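# Open puzzle board covers and move blocks onto table

## Task

Swing or slide each cover on the puzzle board fully open, remove all of the blocks and set each one down on the table next to the board, then release and back the gripper away. Anything that stays in place only because the robot is holding it does not count.

## Robot and tools

Robot: a single seven-joint arm with a two-finger parallel gripper. Joint order, used in every row and in every per-joint list in results: waist, shoulder, upper arm roll, elbow, forearm roll, wrist pitch, wrist roll. Stated ranges in radians: waist -2.744 to 2.744, shoulder -1.784 to 1.784, upper arm roll -2.901 to 2.901, elbow -3.042 to -0.152, forearm roll -2.807 to 2.807, wrist pitch 0.544 to 4.517, wrist roll -3.016 to 3.016. The true end of each range may differ by up to 0.018 rad in either direction.

Frames: the scene frame has its origin on the table surface directly beneath the arm base. +z is up, and +y lies to the left when facing along +x. The base itself may sit slightly tilted. Results report end_effector_position in metres and end_effector_quat_wxyz in this frame, and the printed position gets less accurate at long reach. In the gripper's own frame the fingers point along +z and close along y. The reported point is midway between the pads when they are shut. Fingertips extend about 33 mm past it when closed and 9 mm when fully open. Closing also pushes the tips roughly 24 mm further out, so keep that much clearance above a surface.

Row format (used by both execute_actions and move): 10 numbers, each in [-1, 1]. The first seven are joint offsets in joint order, scaled so that 1.0 equals 1.427 rad for waist, shoulder, upper arm roll and elbow, 3.044 rad for forearm roll, 2.596 rad for wrist pitch and 3.91 rad for wrist roll. After these come gripper position (+1 fully open at 140 mm, pads touch near -0.8, -1 closes until blocked), force_limit (about 14 N at -1, 60 N at 0, 107 N at +1 on parts up to 40 mm wide) and speed (pad gap changes at about 30 mm/s at -1, 140 at 0, 250 at +1). The gripper values are absolute settings, not offsets.

execute_actions(actions): actions is a list of actions. Each action is a list of up to 15 rows, and each row lasts one control step of 1/30 s. If fewer than 15 rows are given, the last row repeats to fill 15 steps. In every row the joint offsets are counted from the joint angles at the start of that action, not from the previous row. For the first action in a call, that start is the last angles reported in a result. An action is rejected if it would push a joint more than 0.018 rad beyond its range. If any action is malformed, or the first one fails this check, nothing in the call runs. A joint driven past its real end stops there, and the result then reports "joint sent to its limit". An empty list returns the current state and images without moving anything.

move(target, speed, blocking): target is a single row. Its joint offsets are measured from the Joint positions in the latest result that shows them. The joints follow synchronised paths, so the hand usually travels along a curve. speed sets the top speed in rad/s of the joint with the farthest to travel, from 0.01 to 2, default 0.5. Paths take 0.5 to 10 s and end short of the target if they would need longer. Moves do not slow down for obstacles, and a target set well past a contact point presses harder. The result adds a move: line giving the outcome (done, off_target, moving, held, fault), whether limits=held or limits=none, and the joint farthest from its target. With blocking=false you get control back after 0.5 s. You must then call wait or stop before sending any other motion.

wait(seconds): 0 to 10 s; the arm holds its last command and any running move continues. stop(): brakes a running move, but the fingers keep going. zoom_image(camera, region): camera is cam_high, cam_low or cam_wrist, and region is [x0, y0, x1, y1] in pixels, at most 504 by 504. show_instructions(): shows the reference pages. finished_scene(scene): pass the current scene's number once the goal is met and stable. This cannot be undone.

Control limits: each step keeps a joint's target within 0.248 rad of its measured angle for the first four joints, 0.677 for forearm roll, 0.715 for wrist pitch and 1.54 for wrist roll. Targets are also scaled back if they would move the hand more than 70 mm. Large moves therefore need several actions, and an unfinished motion must be commanded again. The Joint targets line shows what the joints are being driven toward. "joint command not followed" means the clearance check altered the targets; mounts and posts count as part of the arm for this check.

Gripping: send position -1 and confirm object_status is 2. The codes are: 0 moving, 1 blocked while opening, 2 blocked while closing, 3 at the requested position or pads touching (a thin part may still be held). To squeeze harder, raise force_limit and nudge position, for example from -1 to -0.98. position_measured runs from 3 (fully open) to 230 (pads touching) and is not linear.

Cameras: cam_high 896x504, cam_low 896x504, cam_wrist 616x616, returned in that order. Calibration (K, distortion, T_world_to_cam) is provided and may be slightly off.

Things to avoid: a contact torque reaching a joint's load limit (waist 35, shoulder 35, upper arm roll 32, elbow 30, forearm roll, wrist pitch and wrist roll 12 N m) or an external force of 40 N, including a held object's weight, stops the arm for 10 s. Long holding under load heats the motors; MOTOR HOT is a warning, and reaching the limit brakes the arm. Held parts may be tugged and loose ones pushed now and then. Do not drop, slam or shove hard, and never let anything leave the table.

Each tool is called as a command line: name --argument value for each argument, lists and objects as JSON in quotes; but a table of rows of numbers goes row by row, as --pt "numbers of a row", without its own name.

Reference images:

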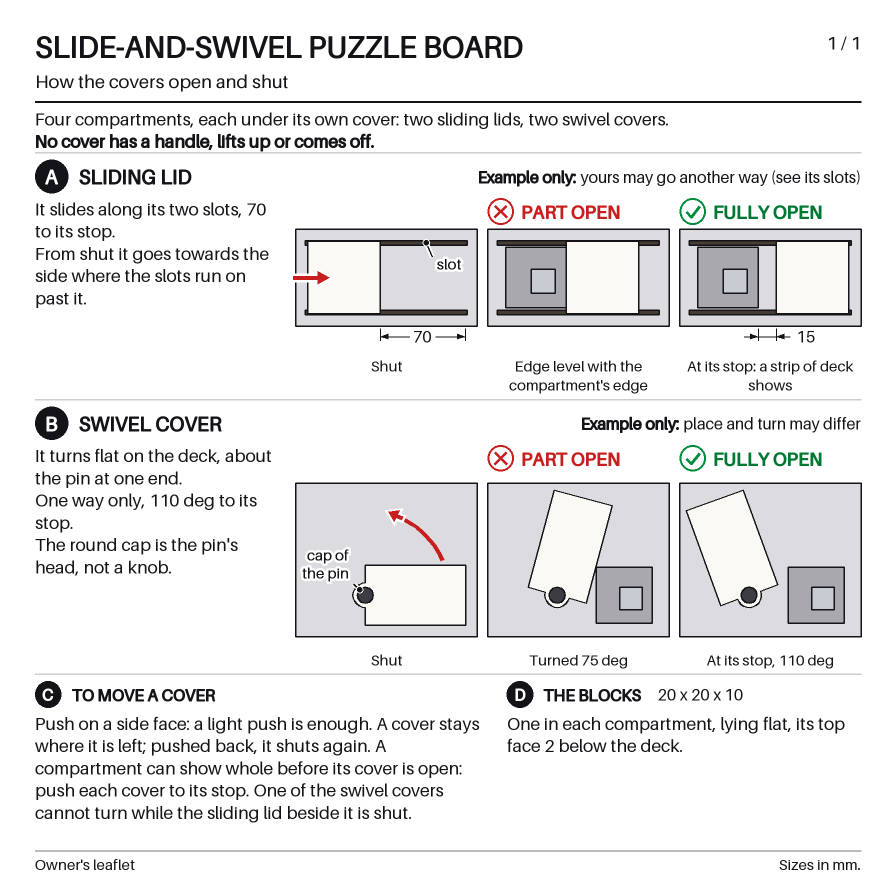

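## Session

I'll start by reading the robot state and camera images.

execute_actions --actions '[]'

Scene clock: 0.00 s.
end_effector_position=(+0.0743, -0.4027, +0.1681) position_measured=3 object_status=3 end_effector_quat_wxyz=(+0.409, +0.791, +0.083, -0.448)
Joint names: [waist, shoulder, upper arm roll, elbow, forearm roll, wrist pitch, wrist roll]
Joint positions: [-0.851  0.196  0.167 -2.733 -1.431  1.792 -1.146]
Joint velocities: [ 0.     0.     0.    -0.     0.001 -0.001  0.001]
Joint targets: [-0.851 0.196 0.167 -2.733 -1.431 1.792 -1.146]

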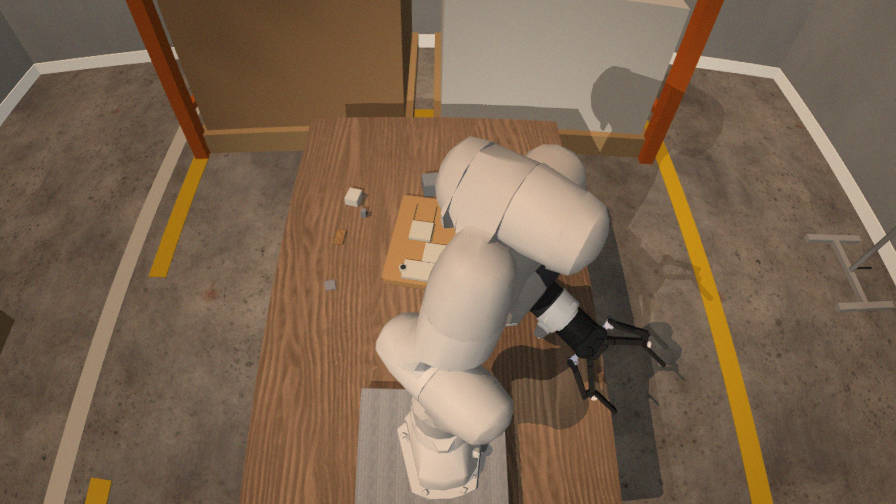

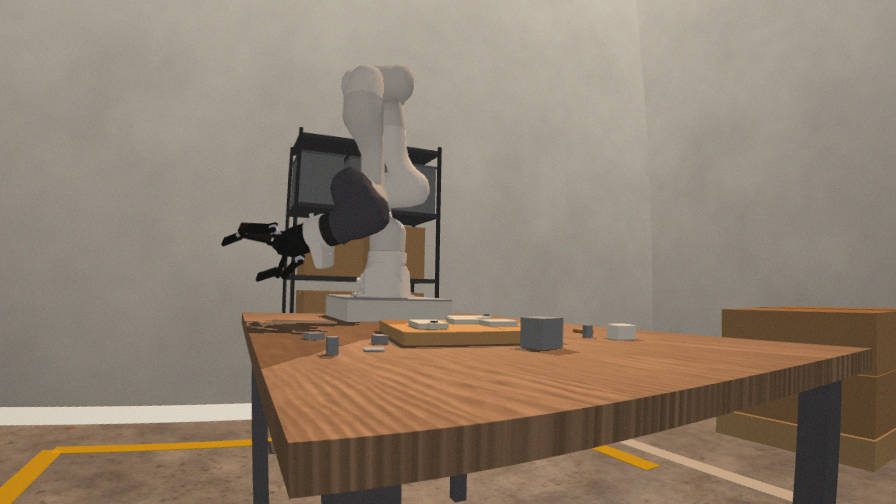

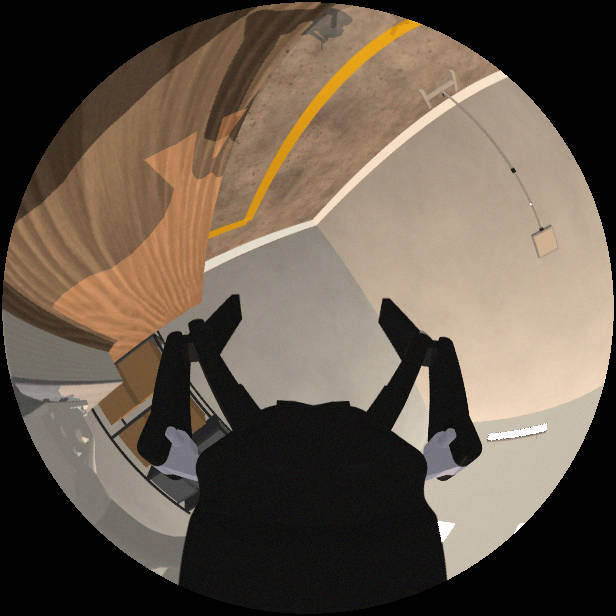

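zoom_image --camera "cam_high" --region '[300, 150, 600, 320]'

zoom_image --camera "cam_low" --region '[280, 280, 680, 380]'

Region (300, 150, 600, 320) of cam_high's 896x504 image, scaled by 1.680, with more detail than that image has; it fills the top 286 rows of this view, and the rest is white.

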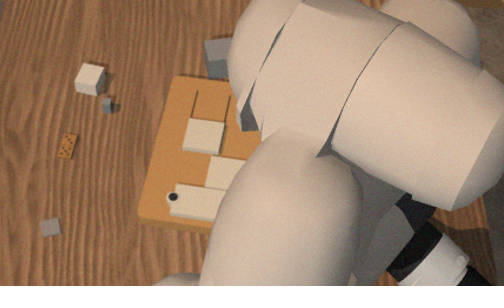

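Region (280, 280, 680, 380) of cam_low's 896x504 image, scaled by 1.260, with more detail than that image has; it fills the top 126 rows of this view, and the rest is white.

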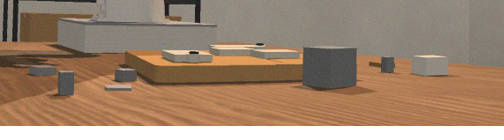

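move --target '[0.5613, -0.3669, -0.1170, 0.0536, 0.4701, 0.2111, -0.1087, 1, 0, 0]' --speed 1.0

Scene clock: 122.73 s.
end_effector_position=(+0.4029, +0.0001, +0.1984) position_measured=3 object_status=3 end_effector_quat_wxyz=(+0.004, +1.000, -0.001, -0.004)
Joint names: [waist, shoulder, upper arm roll, elbow, forearm roll, wrist pitch, wrist roll]
Joint positions: [-0.052 -0.325  0.002 -2.657 -0.005  2.336 -1.565]
Joint velocities: [-0.001 -0.001  0.001 -0.001  0.001 -0.    -0.005]
Joint targets: [-0.050 -0.328 0.000 -2.657 -0.000 2.340 -1.571]
move: done; limits=none; farthest joint: the wrist roll, 0.006 radians from its target (0.425 radians at the start)
camera_calibration (this result's frames):
cam_wrist: T_world_to_cam=[[0.0158413, -0.999791, -0.0129554, 0.00085948], [-0.912429, -0.0197538, 0.408757, 0.28556], [-0.408927, 0.00534569, -0.912551, 0.529581], [0, 0, 0, 1]] pos_world=[0.4771, 0.00366923, 0.366556]

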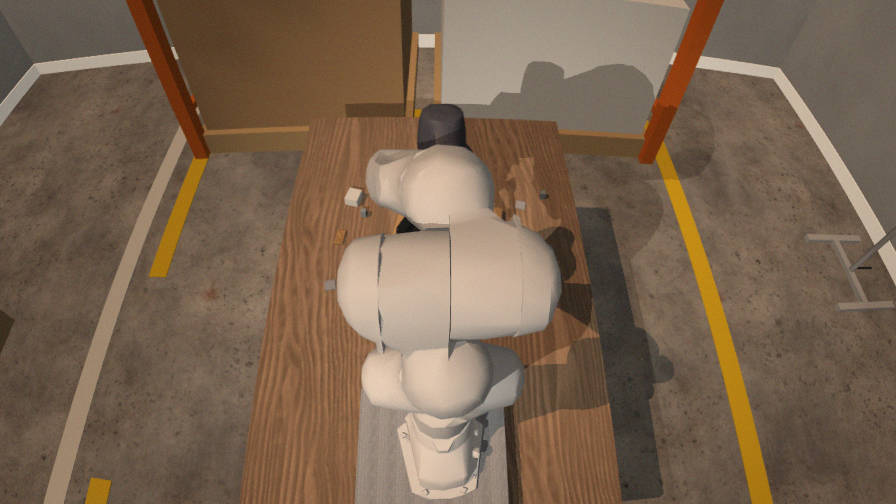

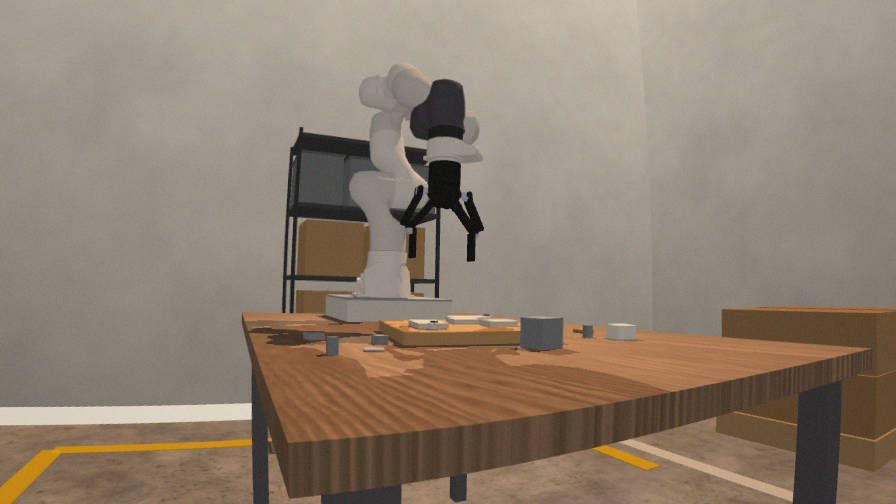

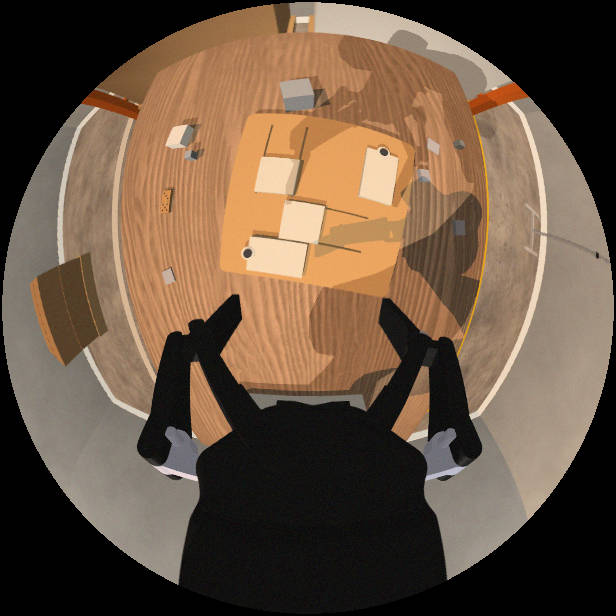

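zoom_image --camera "cam_wrist" --region '[210, 100, 420, 310]'

Region (210, 100, 420, 310) of cam_wrist's 616x616 image, scaled by 2.400, with more detail than that image has.

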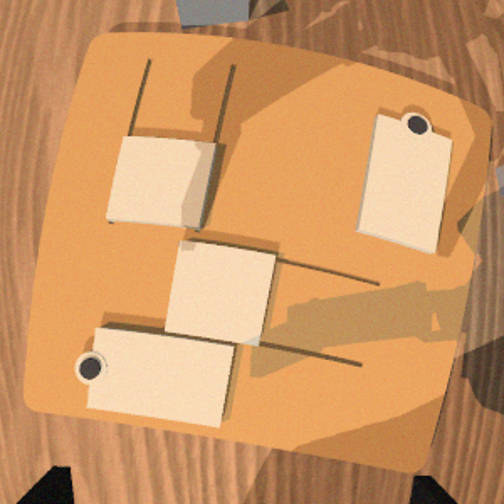

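zoom_image --camera "cam_low" --region '[370, 305, 530, 355]'

zoom_image --camera "cam_wrist" --region '[215, 185, 335, 305]'

zoom_image --camera "cam_wrist" --region '[230, 105, 330, 205]'

zoom_image --camera "cam_wrist" --region '[320, 125, 430, 235]'

Region (370, 305, 530, 355) of cam_low's 896x504 image, scaled by 3.150, with more detail than that image has; it fills the top 158 rows of this view, and the rest is white.

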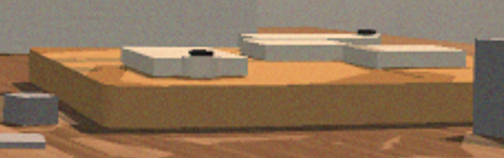

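Region (215, 185, 335, 305) of cam_wrist's 616x616 image, scaled by 4.200, with more detail than that image has.

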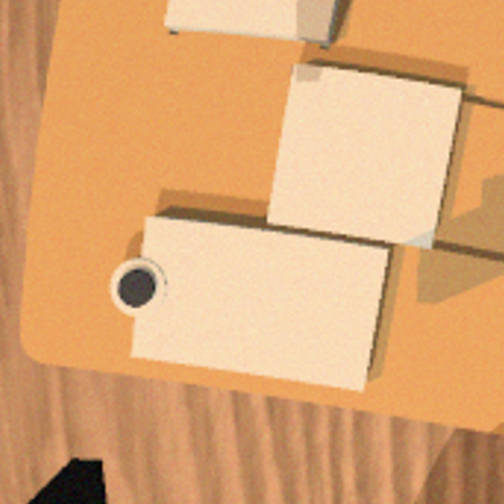

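Region (230, 105, 330, 205) of cam_wrist's 616x616 image, scaled by 5.040, with more detail than that image has.

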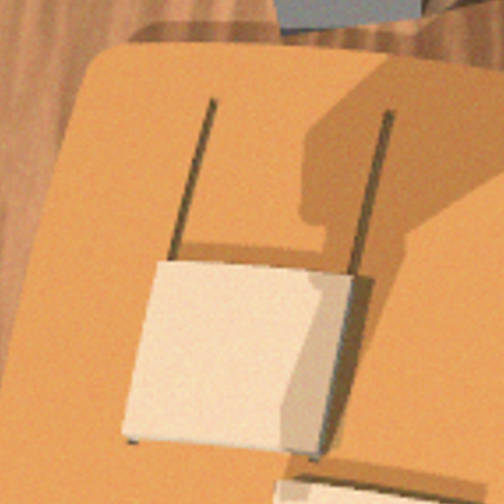

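Region (320, 125, 430, 235) of cam_wrist's 616x616 image, scaled by 4.582, with more detail than that image has.

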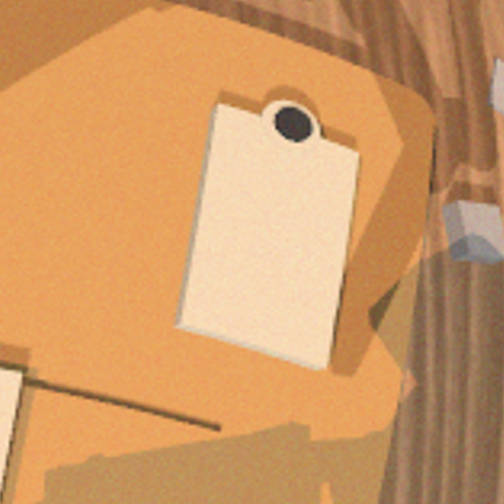

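zoom_image --camera "cam_low" --region '[320, 180, 500, 330]'

Region (320, 180, 500, 330) of cam_low's 896x504 image, scaled by 2.800, with more detail than that image has.

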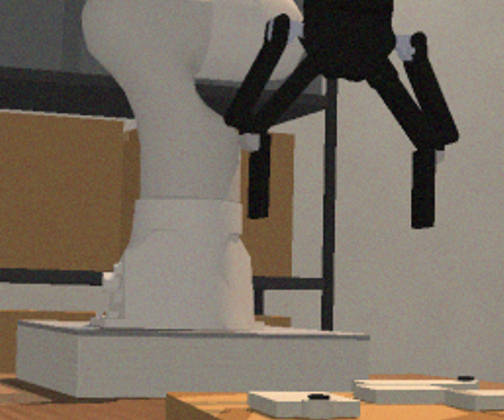

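move --target '[0.0904, 0.3198, -0.0014, 0.1866, 0.0043, 0.0778, 0.0728, -1, 0, 1]' --speed 0.6

Scene clock: 244.80 s.
end_effector_position=(+0.5005, +0.0644, +0.1150) position_measured=233 object_status=3 end_effector_quat_wxyz=(+0.000, +0.997, -0.080, -0.001)
Joint names: [waist, shoulder, upper arm roll, elbow, forearm roll, wrist pitch, wrist roll]
Joint positions: [ 0.074  0.129  0.001 -2.394  0.004  2.533 -1.286]
Joint velocities: [-0.001  0.001  0.001  0.     0.     0.     0.006]
Joint targets: [0.077 0.131 0.000 -2.391 0.008 2.538 -1.280]
move: done; limits=none; farthest joint: the wrist roll, 0.006 radians from its target (0.286 radians at the start)
camera_calibration (this result's frames):
cam_wrist: T_world_to_cam=[[-0.143005, -0.989509, -0.020542, 0.14227], [-0.907231, 0.122762, 0.40232, 0.398848], [-0.395578, 0.0761702, -0.915268, 0.482079], [0, 0, 0, 1]] pos_world=[0.572892, 0.0550939, 0.28369]

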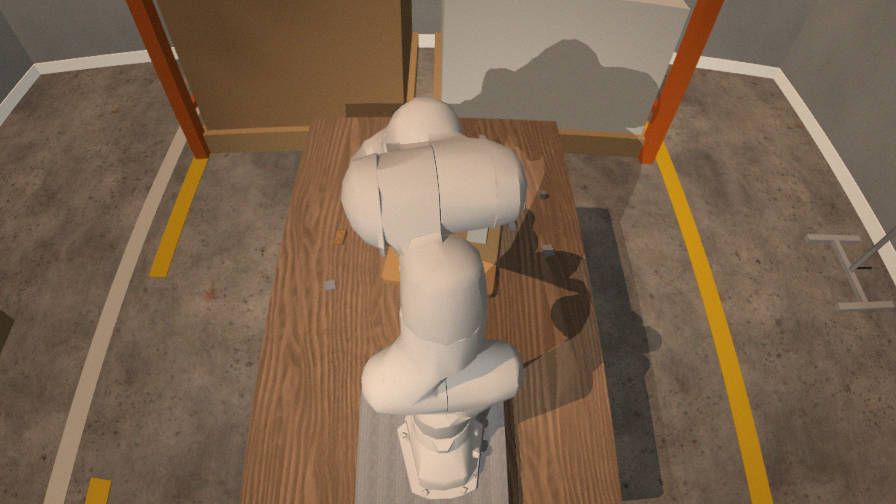

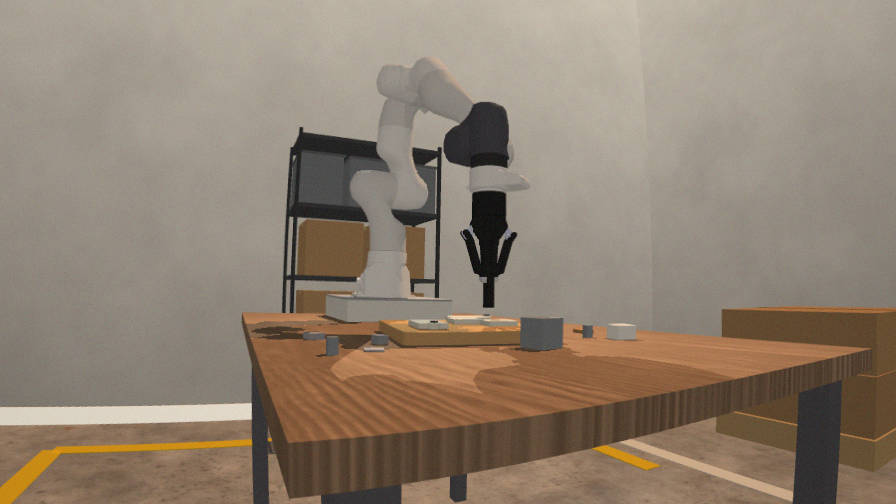

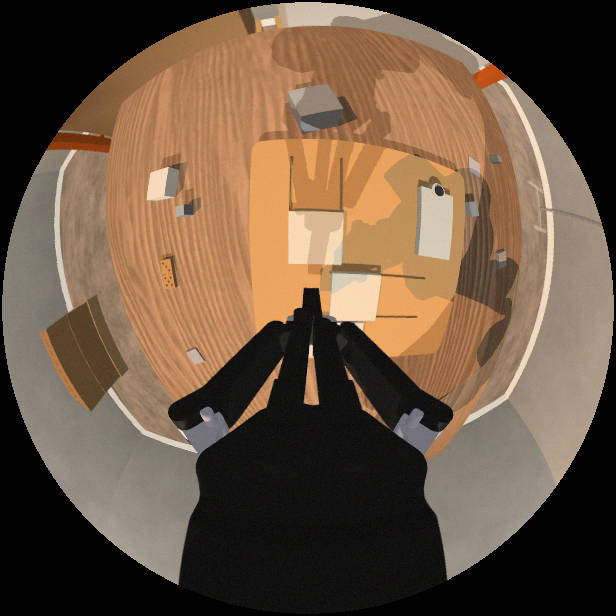

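zoom_image --camera "cam_wrist" --region '[260, 200, 400, 340]'

zoom_image --camera "cam_low" --region '[430, 270, 530, 350]'

Region (260, 200, 400, 340) of cam_wrist's 616x616 image, scaled by 3.600, with more detail than that image has.

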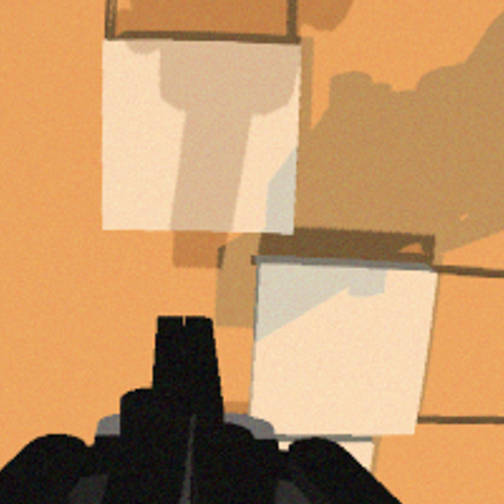

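Region (430, 270, 530, 350) of cam_low's 896x504 image, scaled by 5.040, with more detail than that image has; it fills the top 403 rows of this view, and the rest is white.

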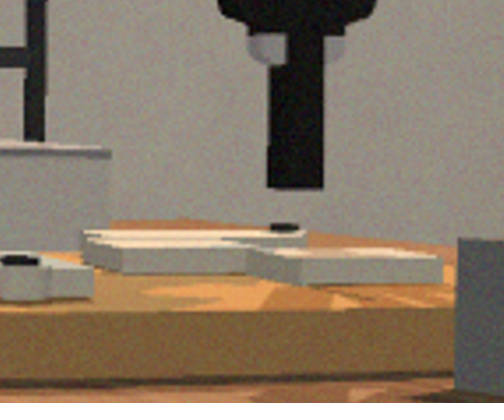

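move --target '[-0.0088, 0.0652, 0, 0.0297, 0, 0.0224, -0.0051, -1, 0, 1]' --speed 0.2

Scene clock: 344.07 s.
end_effector_position=(+0.5144, +0.0608, +0.0884) position_measured=233 object_status=3 end_effector_quat_wxyz=(+0.000, +0.997, -0.078, +0.001)
Joint names: [waist, shoulder, upper arm roll, elbow, forearm roll, wrist pitch, wrist roll]
Joint positions: [ 0.064  0.219  0.001 -2.354  0.004  2.586 -1.301]
Joint velocities: [ 0.    -0.     0.     0.002  0.001  0.004 -0.005]
Joint targets: [0.062 0.222 0.001 -2.351 0.004 2.592 -1.306]
move: done; limits=none; farthest joint: the wrist pitch, 0.005 radians from its target (0.058 radians at the start)
camera_calibration (this result's frames):
cam_wrist: T_world_to_cam=[[-0.139219, -0.99004, -0.0209455, 0.13828], [-0.908581, 0.119295, 0.400311, 0.423767], [-0.393825, 0.0747615, -0.91614, 0.462731], [0, 0, 0, 1]] pos_world=[0.586513, 0.0517546, 0.257184]

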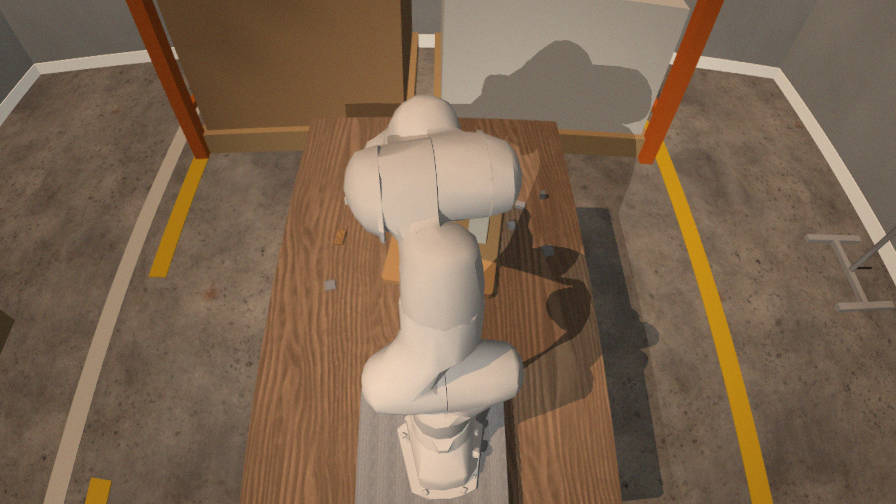

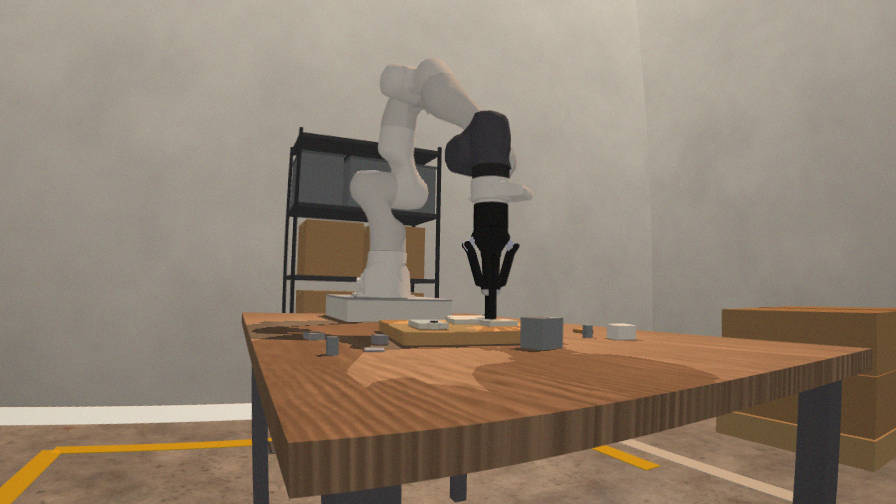

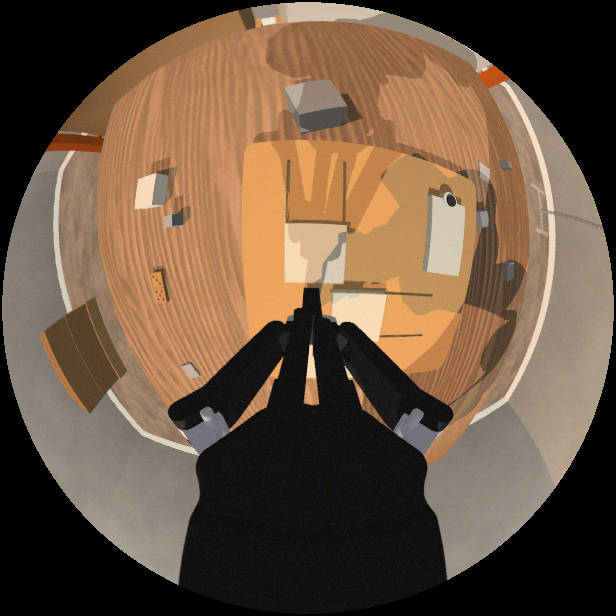

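zoom_image --camera "cam_wrist" --region '[260, 200, 400, 340]'

zoom_image --camera "cam_low" --region '[430, 270, 530, 350]'

Region (260, 200, 400, 340) of cam_wrist's 616x616 image, scaled by 3.600, with more detail than that image has.

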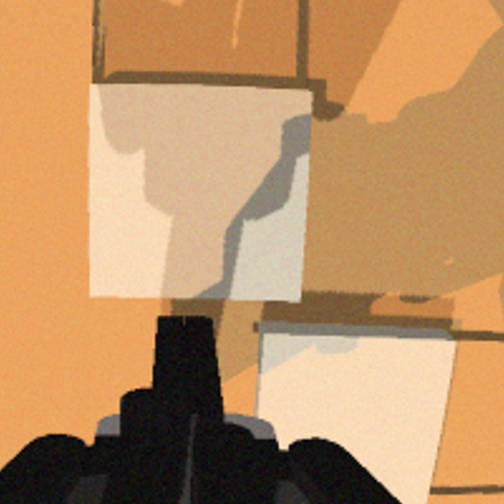

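Region (430, 270, 530, 350) of cam_low's 896x504 image, scaled by 5.040, with more detail than that image has; it fills the top 403 rows of this view, and the rest is white.

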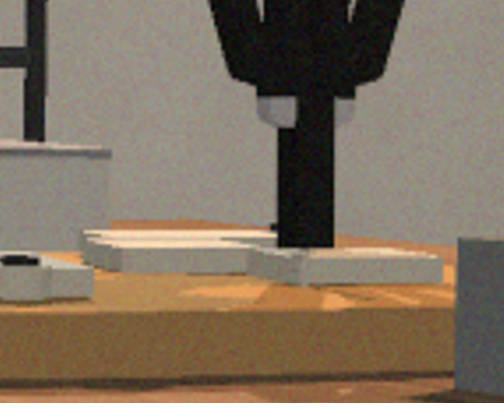

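move --target '[-0.0277, 0.1331, 0, 0.2140, 0, -0.0446, -0.0107, -1, 0, 1]' --speed 0.2

Scene clock: 365.37 s.
end_effector_position=(+0.5913, +0.0511, +0.0870) position_measured=233 object_status=3 end_effector_quat_wxyz=(+0.001, +0.997, -0.076, -0.007)
Joint names: [waist, shoulder, upper arm roll, elbow, forearm roll, wrist pitch, wrist roll]
Joint positions: [ 0.03   0.403  0.003 -2.056  0.004  2.456 -1.337]
Joint velocities: [-0.    -0.001 -0.001  0.001 -0.    -0.002 -0.008]
Joint targets: [0.024 0.409 0.001 -2.049 0.004 2.471 -1.342]
move: off_target; limits=none; farthest joint: the wrist pitch, 0.014 radians from its target (0.117 radians at the start)
camera_calibration (this result's frames):
cam_wrist: T_world_to_cam=[[-0.135439, -0.990616, -0.0183522, 0.136894], [-0.902513, 0.115708, 0.414828, 0.490702], [-0.408812, 0.072747, -0.909715, 0.500877], [0, 0, 0, 1]] pos_world=[0.66617, 0.0423939, 0.25461]

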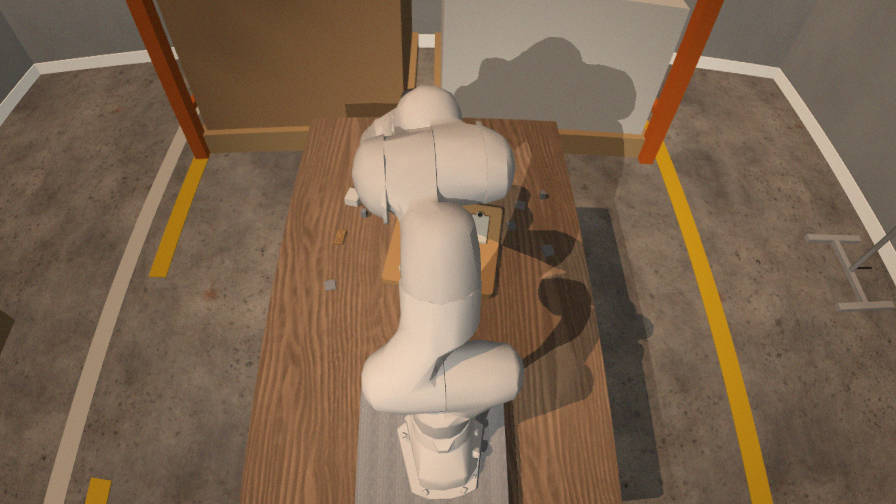

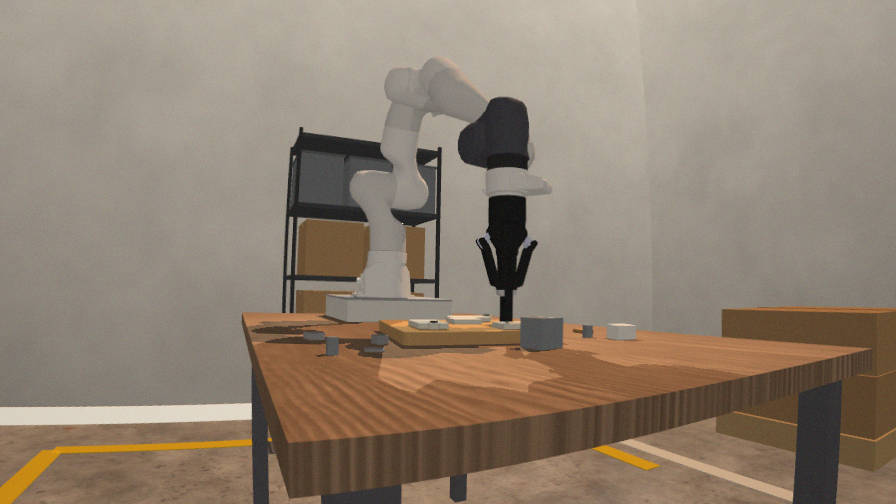

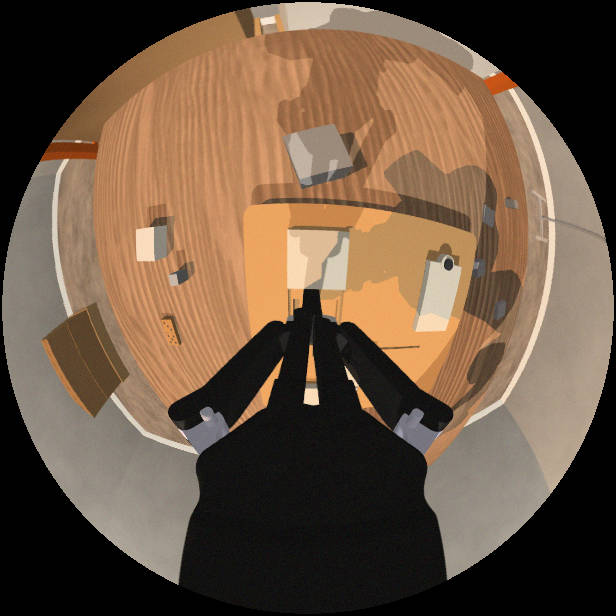

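zoom_image --camera "cam_wrist" --region '[260, 200, 400, 340]'

Region (260, 200, 400, 340) of cam_wrist's 616x616 image, scaled by 3.600, with more detail than that image has.

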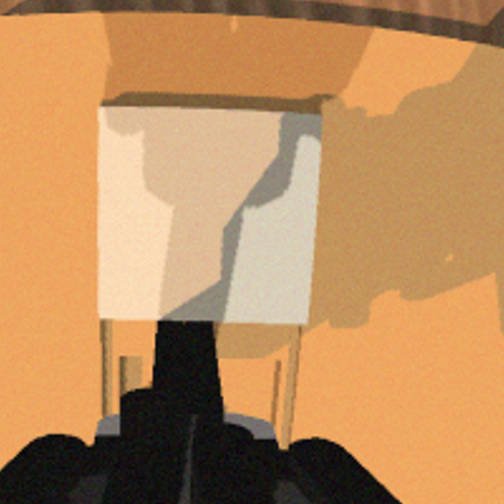

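move --target '[0.0269, -0.1600, -0.0035, -0.2559, 0, 0.0602, 0.0113, -1, 0, 1]' --speed 0.35

Scene clock: 383.27 s.
end_effector_position=(+0.4954, +0.0589, +0.0880) position_measured=233 object_status=3 end_effector_quat_wxyz=(+0.000, +0.997, -0.079, -0.000)
Joint names: [waist, shoulder, upper arm roll, elbow, forearm roll, wrist pitch, wrist roll]
Joint positions: [ 0.066  0.178 -0.    -2.418  0.004  2.608 -1.298]
Joint velocities: [ 0.     0.     0.001 -0.     0.     0.004  0.005]
Joint targets: [0.069 0.175 -0.002 -2.421 0.004 2.613 -1.292]
move: done; limits=none; farthest joint: the wrist roll, 0.006 radians from its target (0.045 radians at the start)
camera_calibration (this result's frames):
cam_wrist: T_world_to_cam=[[-0.140537, -0.98987, -0.0201463, 0.134311], [-0.907681, 0.120688, 0.401932, 0.40615], [-0.395429, 0.0747728, -0.915448, 0.455796], [0, 0, 0, 1]] pos_world=[0.567765, 0.0498519, 0.256719]

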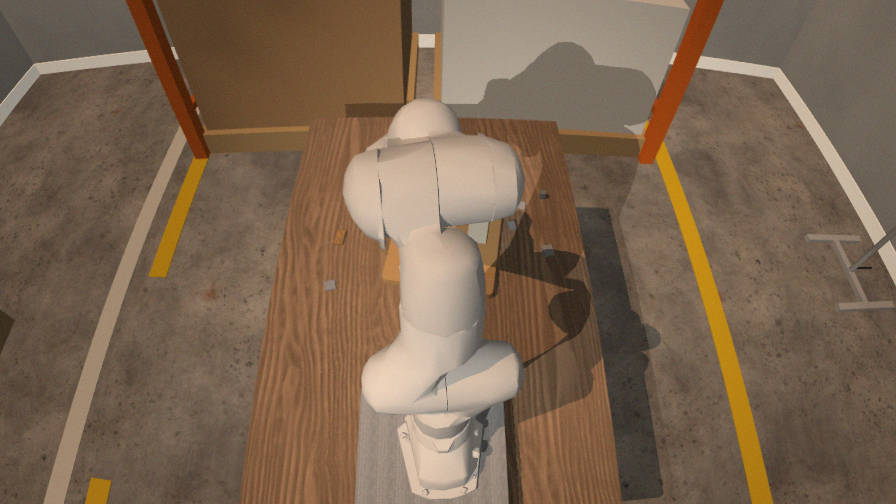

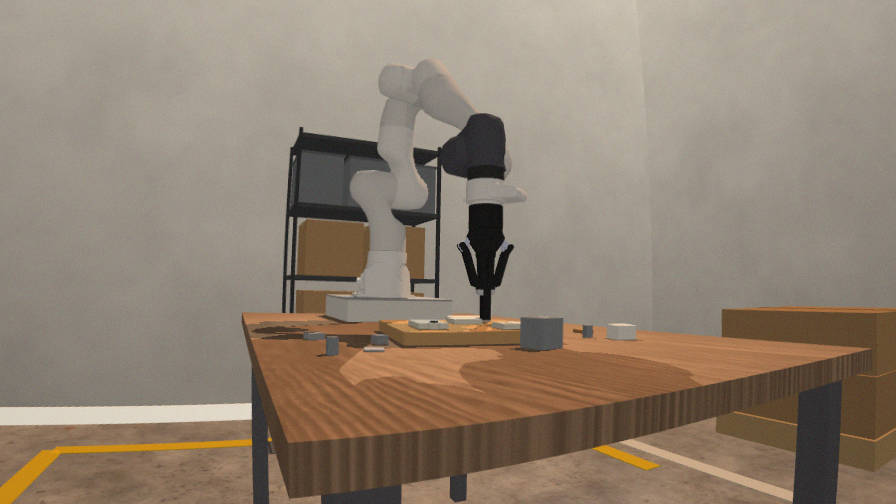

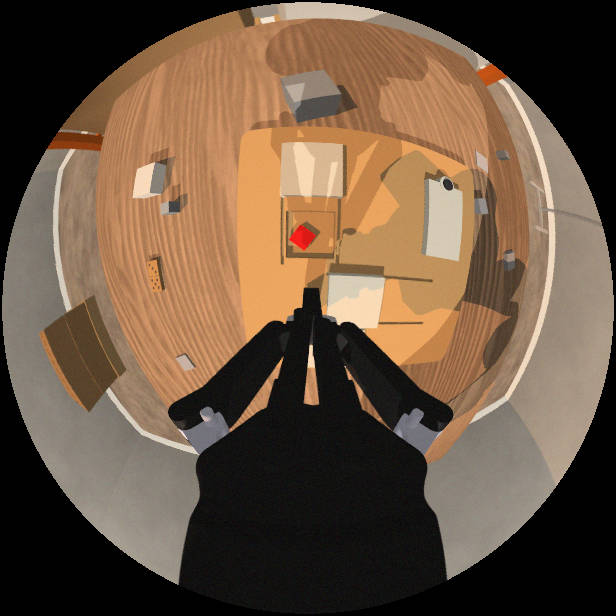

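zoom_image --camera "cam_wrist" --region '[270, 185, 354, 269]'

zoom_image --camera "cam_low" --region '[430, 270, 530, 350]'

Region (270, 185, 354, 269) of cam_wrist's 616x616 image, scaled by 6.000, with more detail than that image has.

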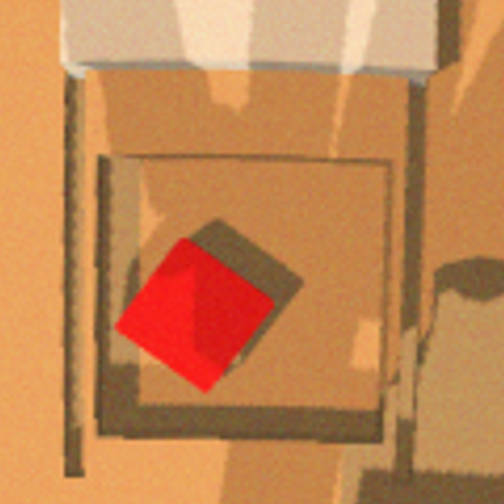

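Region (430, 270, 530, 350) of cam_low's 896x504 image, scaled by 5.040, with more detail than that image has; it fills the top 403 rows of this view, and the rest is white.

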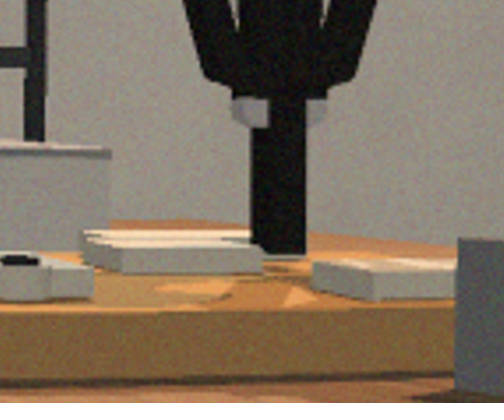

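move --target '[-0.1236, -0.0266, -0.0014, -0.0401, 0, 0.0092, -0.0460, -1, 0, 1]' --speed 0.13

Scene clock: 473.63 s.
end_effector_position=(+0.4822, -0.0236, +0.0877) position_measured=233 object_status=3 end_effector_quat_wxyz=(+0.001, +0.997, -0.076, -0.000)
Joint names: [waist, shoulder, upper arm roll, elbow, forearm roll, wrist pitch, wrist roll]
Joint positions: [-0.103  0.143  0.001 -2.473  0.004  2.628 -1.473]
Joint velocities: [ 0.001  0.001  0.001  0.    -0.     0.    -0.005]
Joint targets: [-0.110 0.140 -0.002 -2.475 0.004 2.631 -1.478]
move: done; limits=none; farthest joint: the waist, 0.007 radians from its target (0.176 radians at the start)
camera_calibration (this result's frames):
cam_wrist: T_world_to_cam=[[-0.13366, -0.990853, -0.0185681, 0.0473211], [-0.908711, 0.115061, 0.401254, 0.404686], [-0.395447, 0.0705048, -0.915779, 0.456416], [0, 0, 0, 1]] pos_world=[0.554556, -0.0318547, 0.256473]

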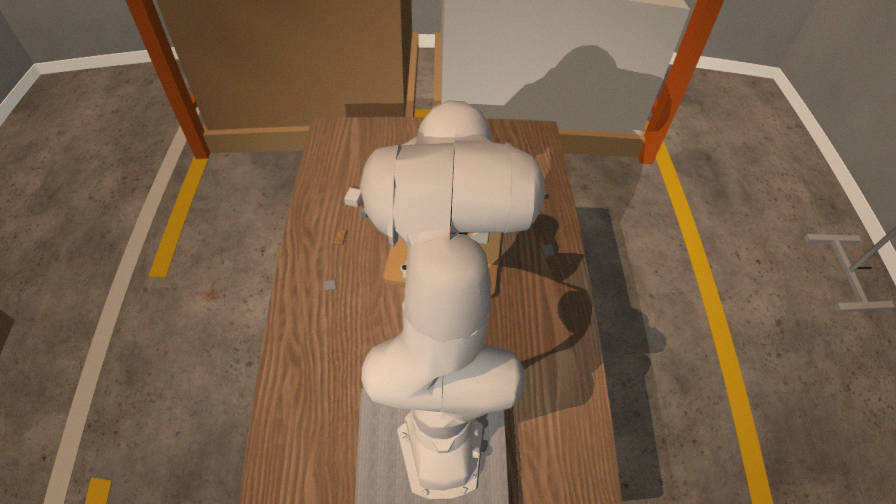

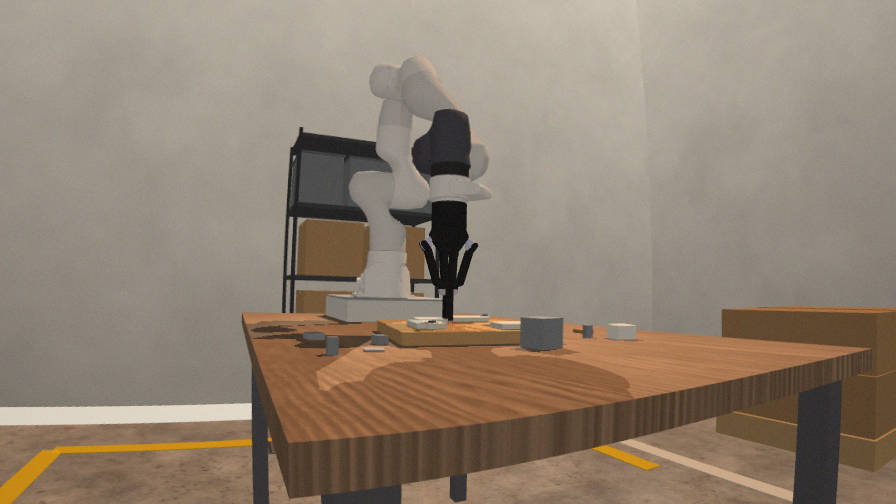

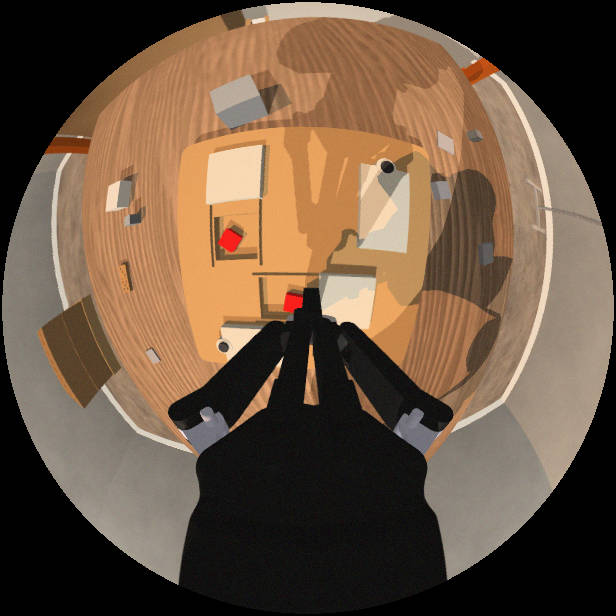

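zoom_image --camera "cam_wrist" --region '[240, 230, 400, 390]'

zoom_image --camera "cam_low" --region '[370, 305, 530, 355]'

Region (240, 230, 400, 390) of cam_wrist's 616x616 image, scaled by 3.150, with more detail than that image has.

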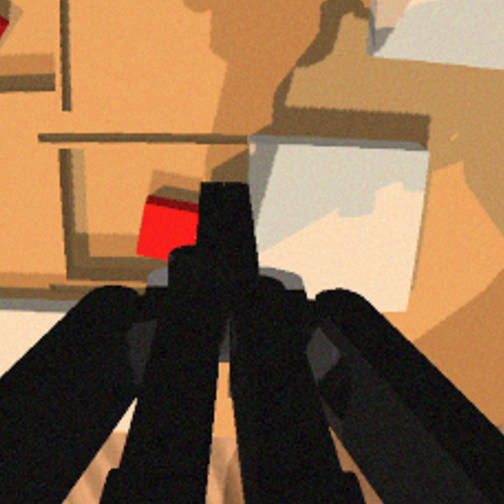

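Region (370, 305, 530, 355) of cam_low's 896x504 image, scaled by 3.150, with more detail than that image has; it fills the top 158 rows of this view, and the rest is white.

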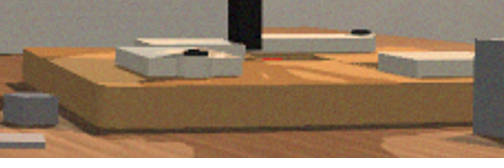

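move --target '[0.0261, -0.1752, 0, -0.2454, 0, 0.0404, 0.0100, -1, 0, 1]' --speed 0.35

Scene clock: 520.37 s.
end_effector_position=(+0.3747, -0.0053, +0.0858) position_measured=233 object_status=3 end_effector_quat_wxyz=(+0.001, +0.997, -0.075, -0.000)
Joint names: [waist, shoulder, upper arm roll, elbow, forearm roll, wrist pitch, wrist roll]
Joint positions: [-0.068 -0.104  0.002 -2.82   0.004  2.728 -1.44 ]
Joint velocities: [ 0.002  0.001  0.    -0.     0.     0.004  0.005]
Joint targets: [-0.066 -0.106 0.001 -2.823 0.004 2.733 -1.434]
move: done; limits=none; farthest joint: the wrist roll, 0.006 radians from its target (0.040 radians at the start)
camera_calibration (this result's frames):
cam_wrist: T_world_to_cam=[[-0.131873, -0.9911, -0.0181515, 0.0502763], [-0.908711, 0.113554, 0.401685, 0.305603], [-0.396049, 0.0694658, -0.915598, 0.411075], [0, 0, 0, 1]] pos_world=[0.44714, -0.0134291, 0.254536]

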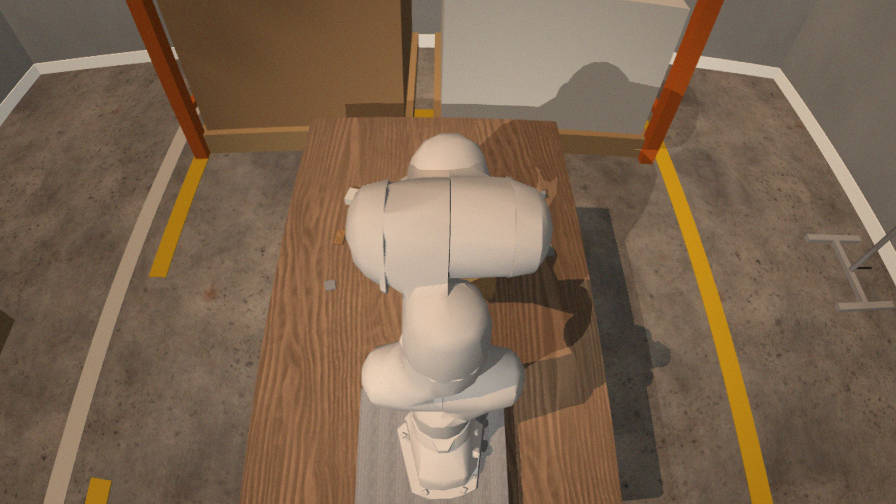

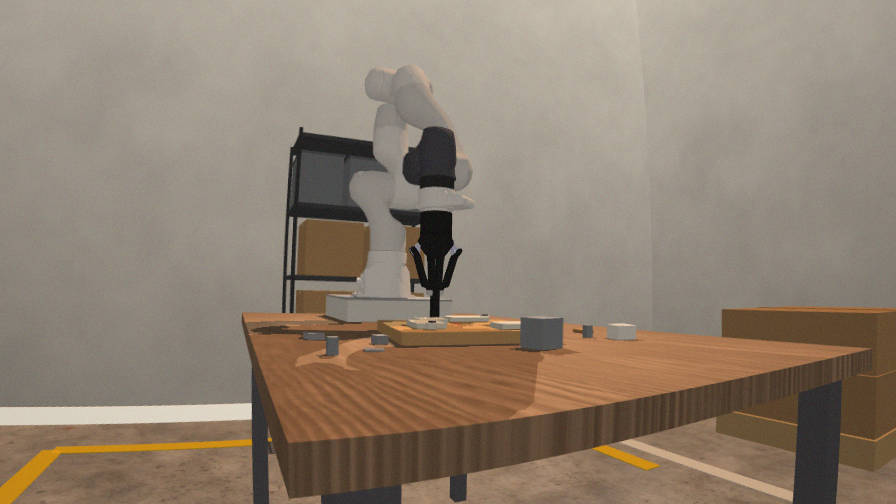

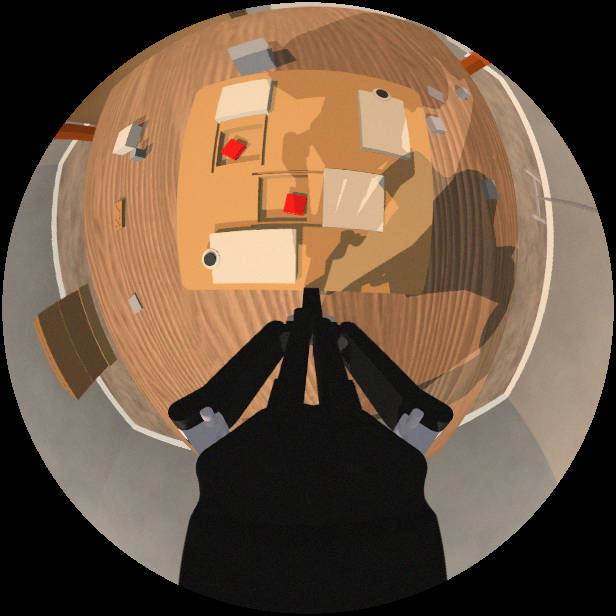

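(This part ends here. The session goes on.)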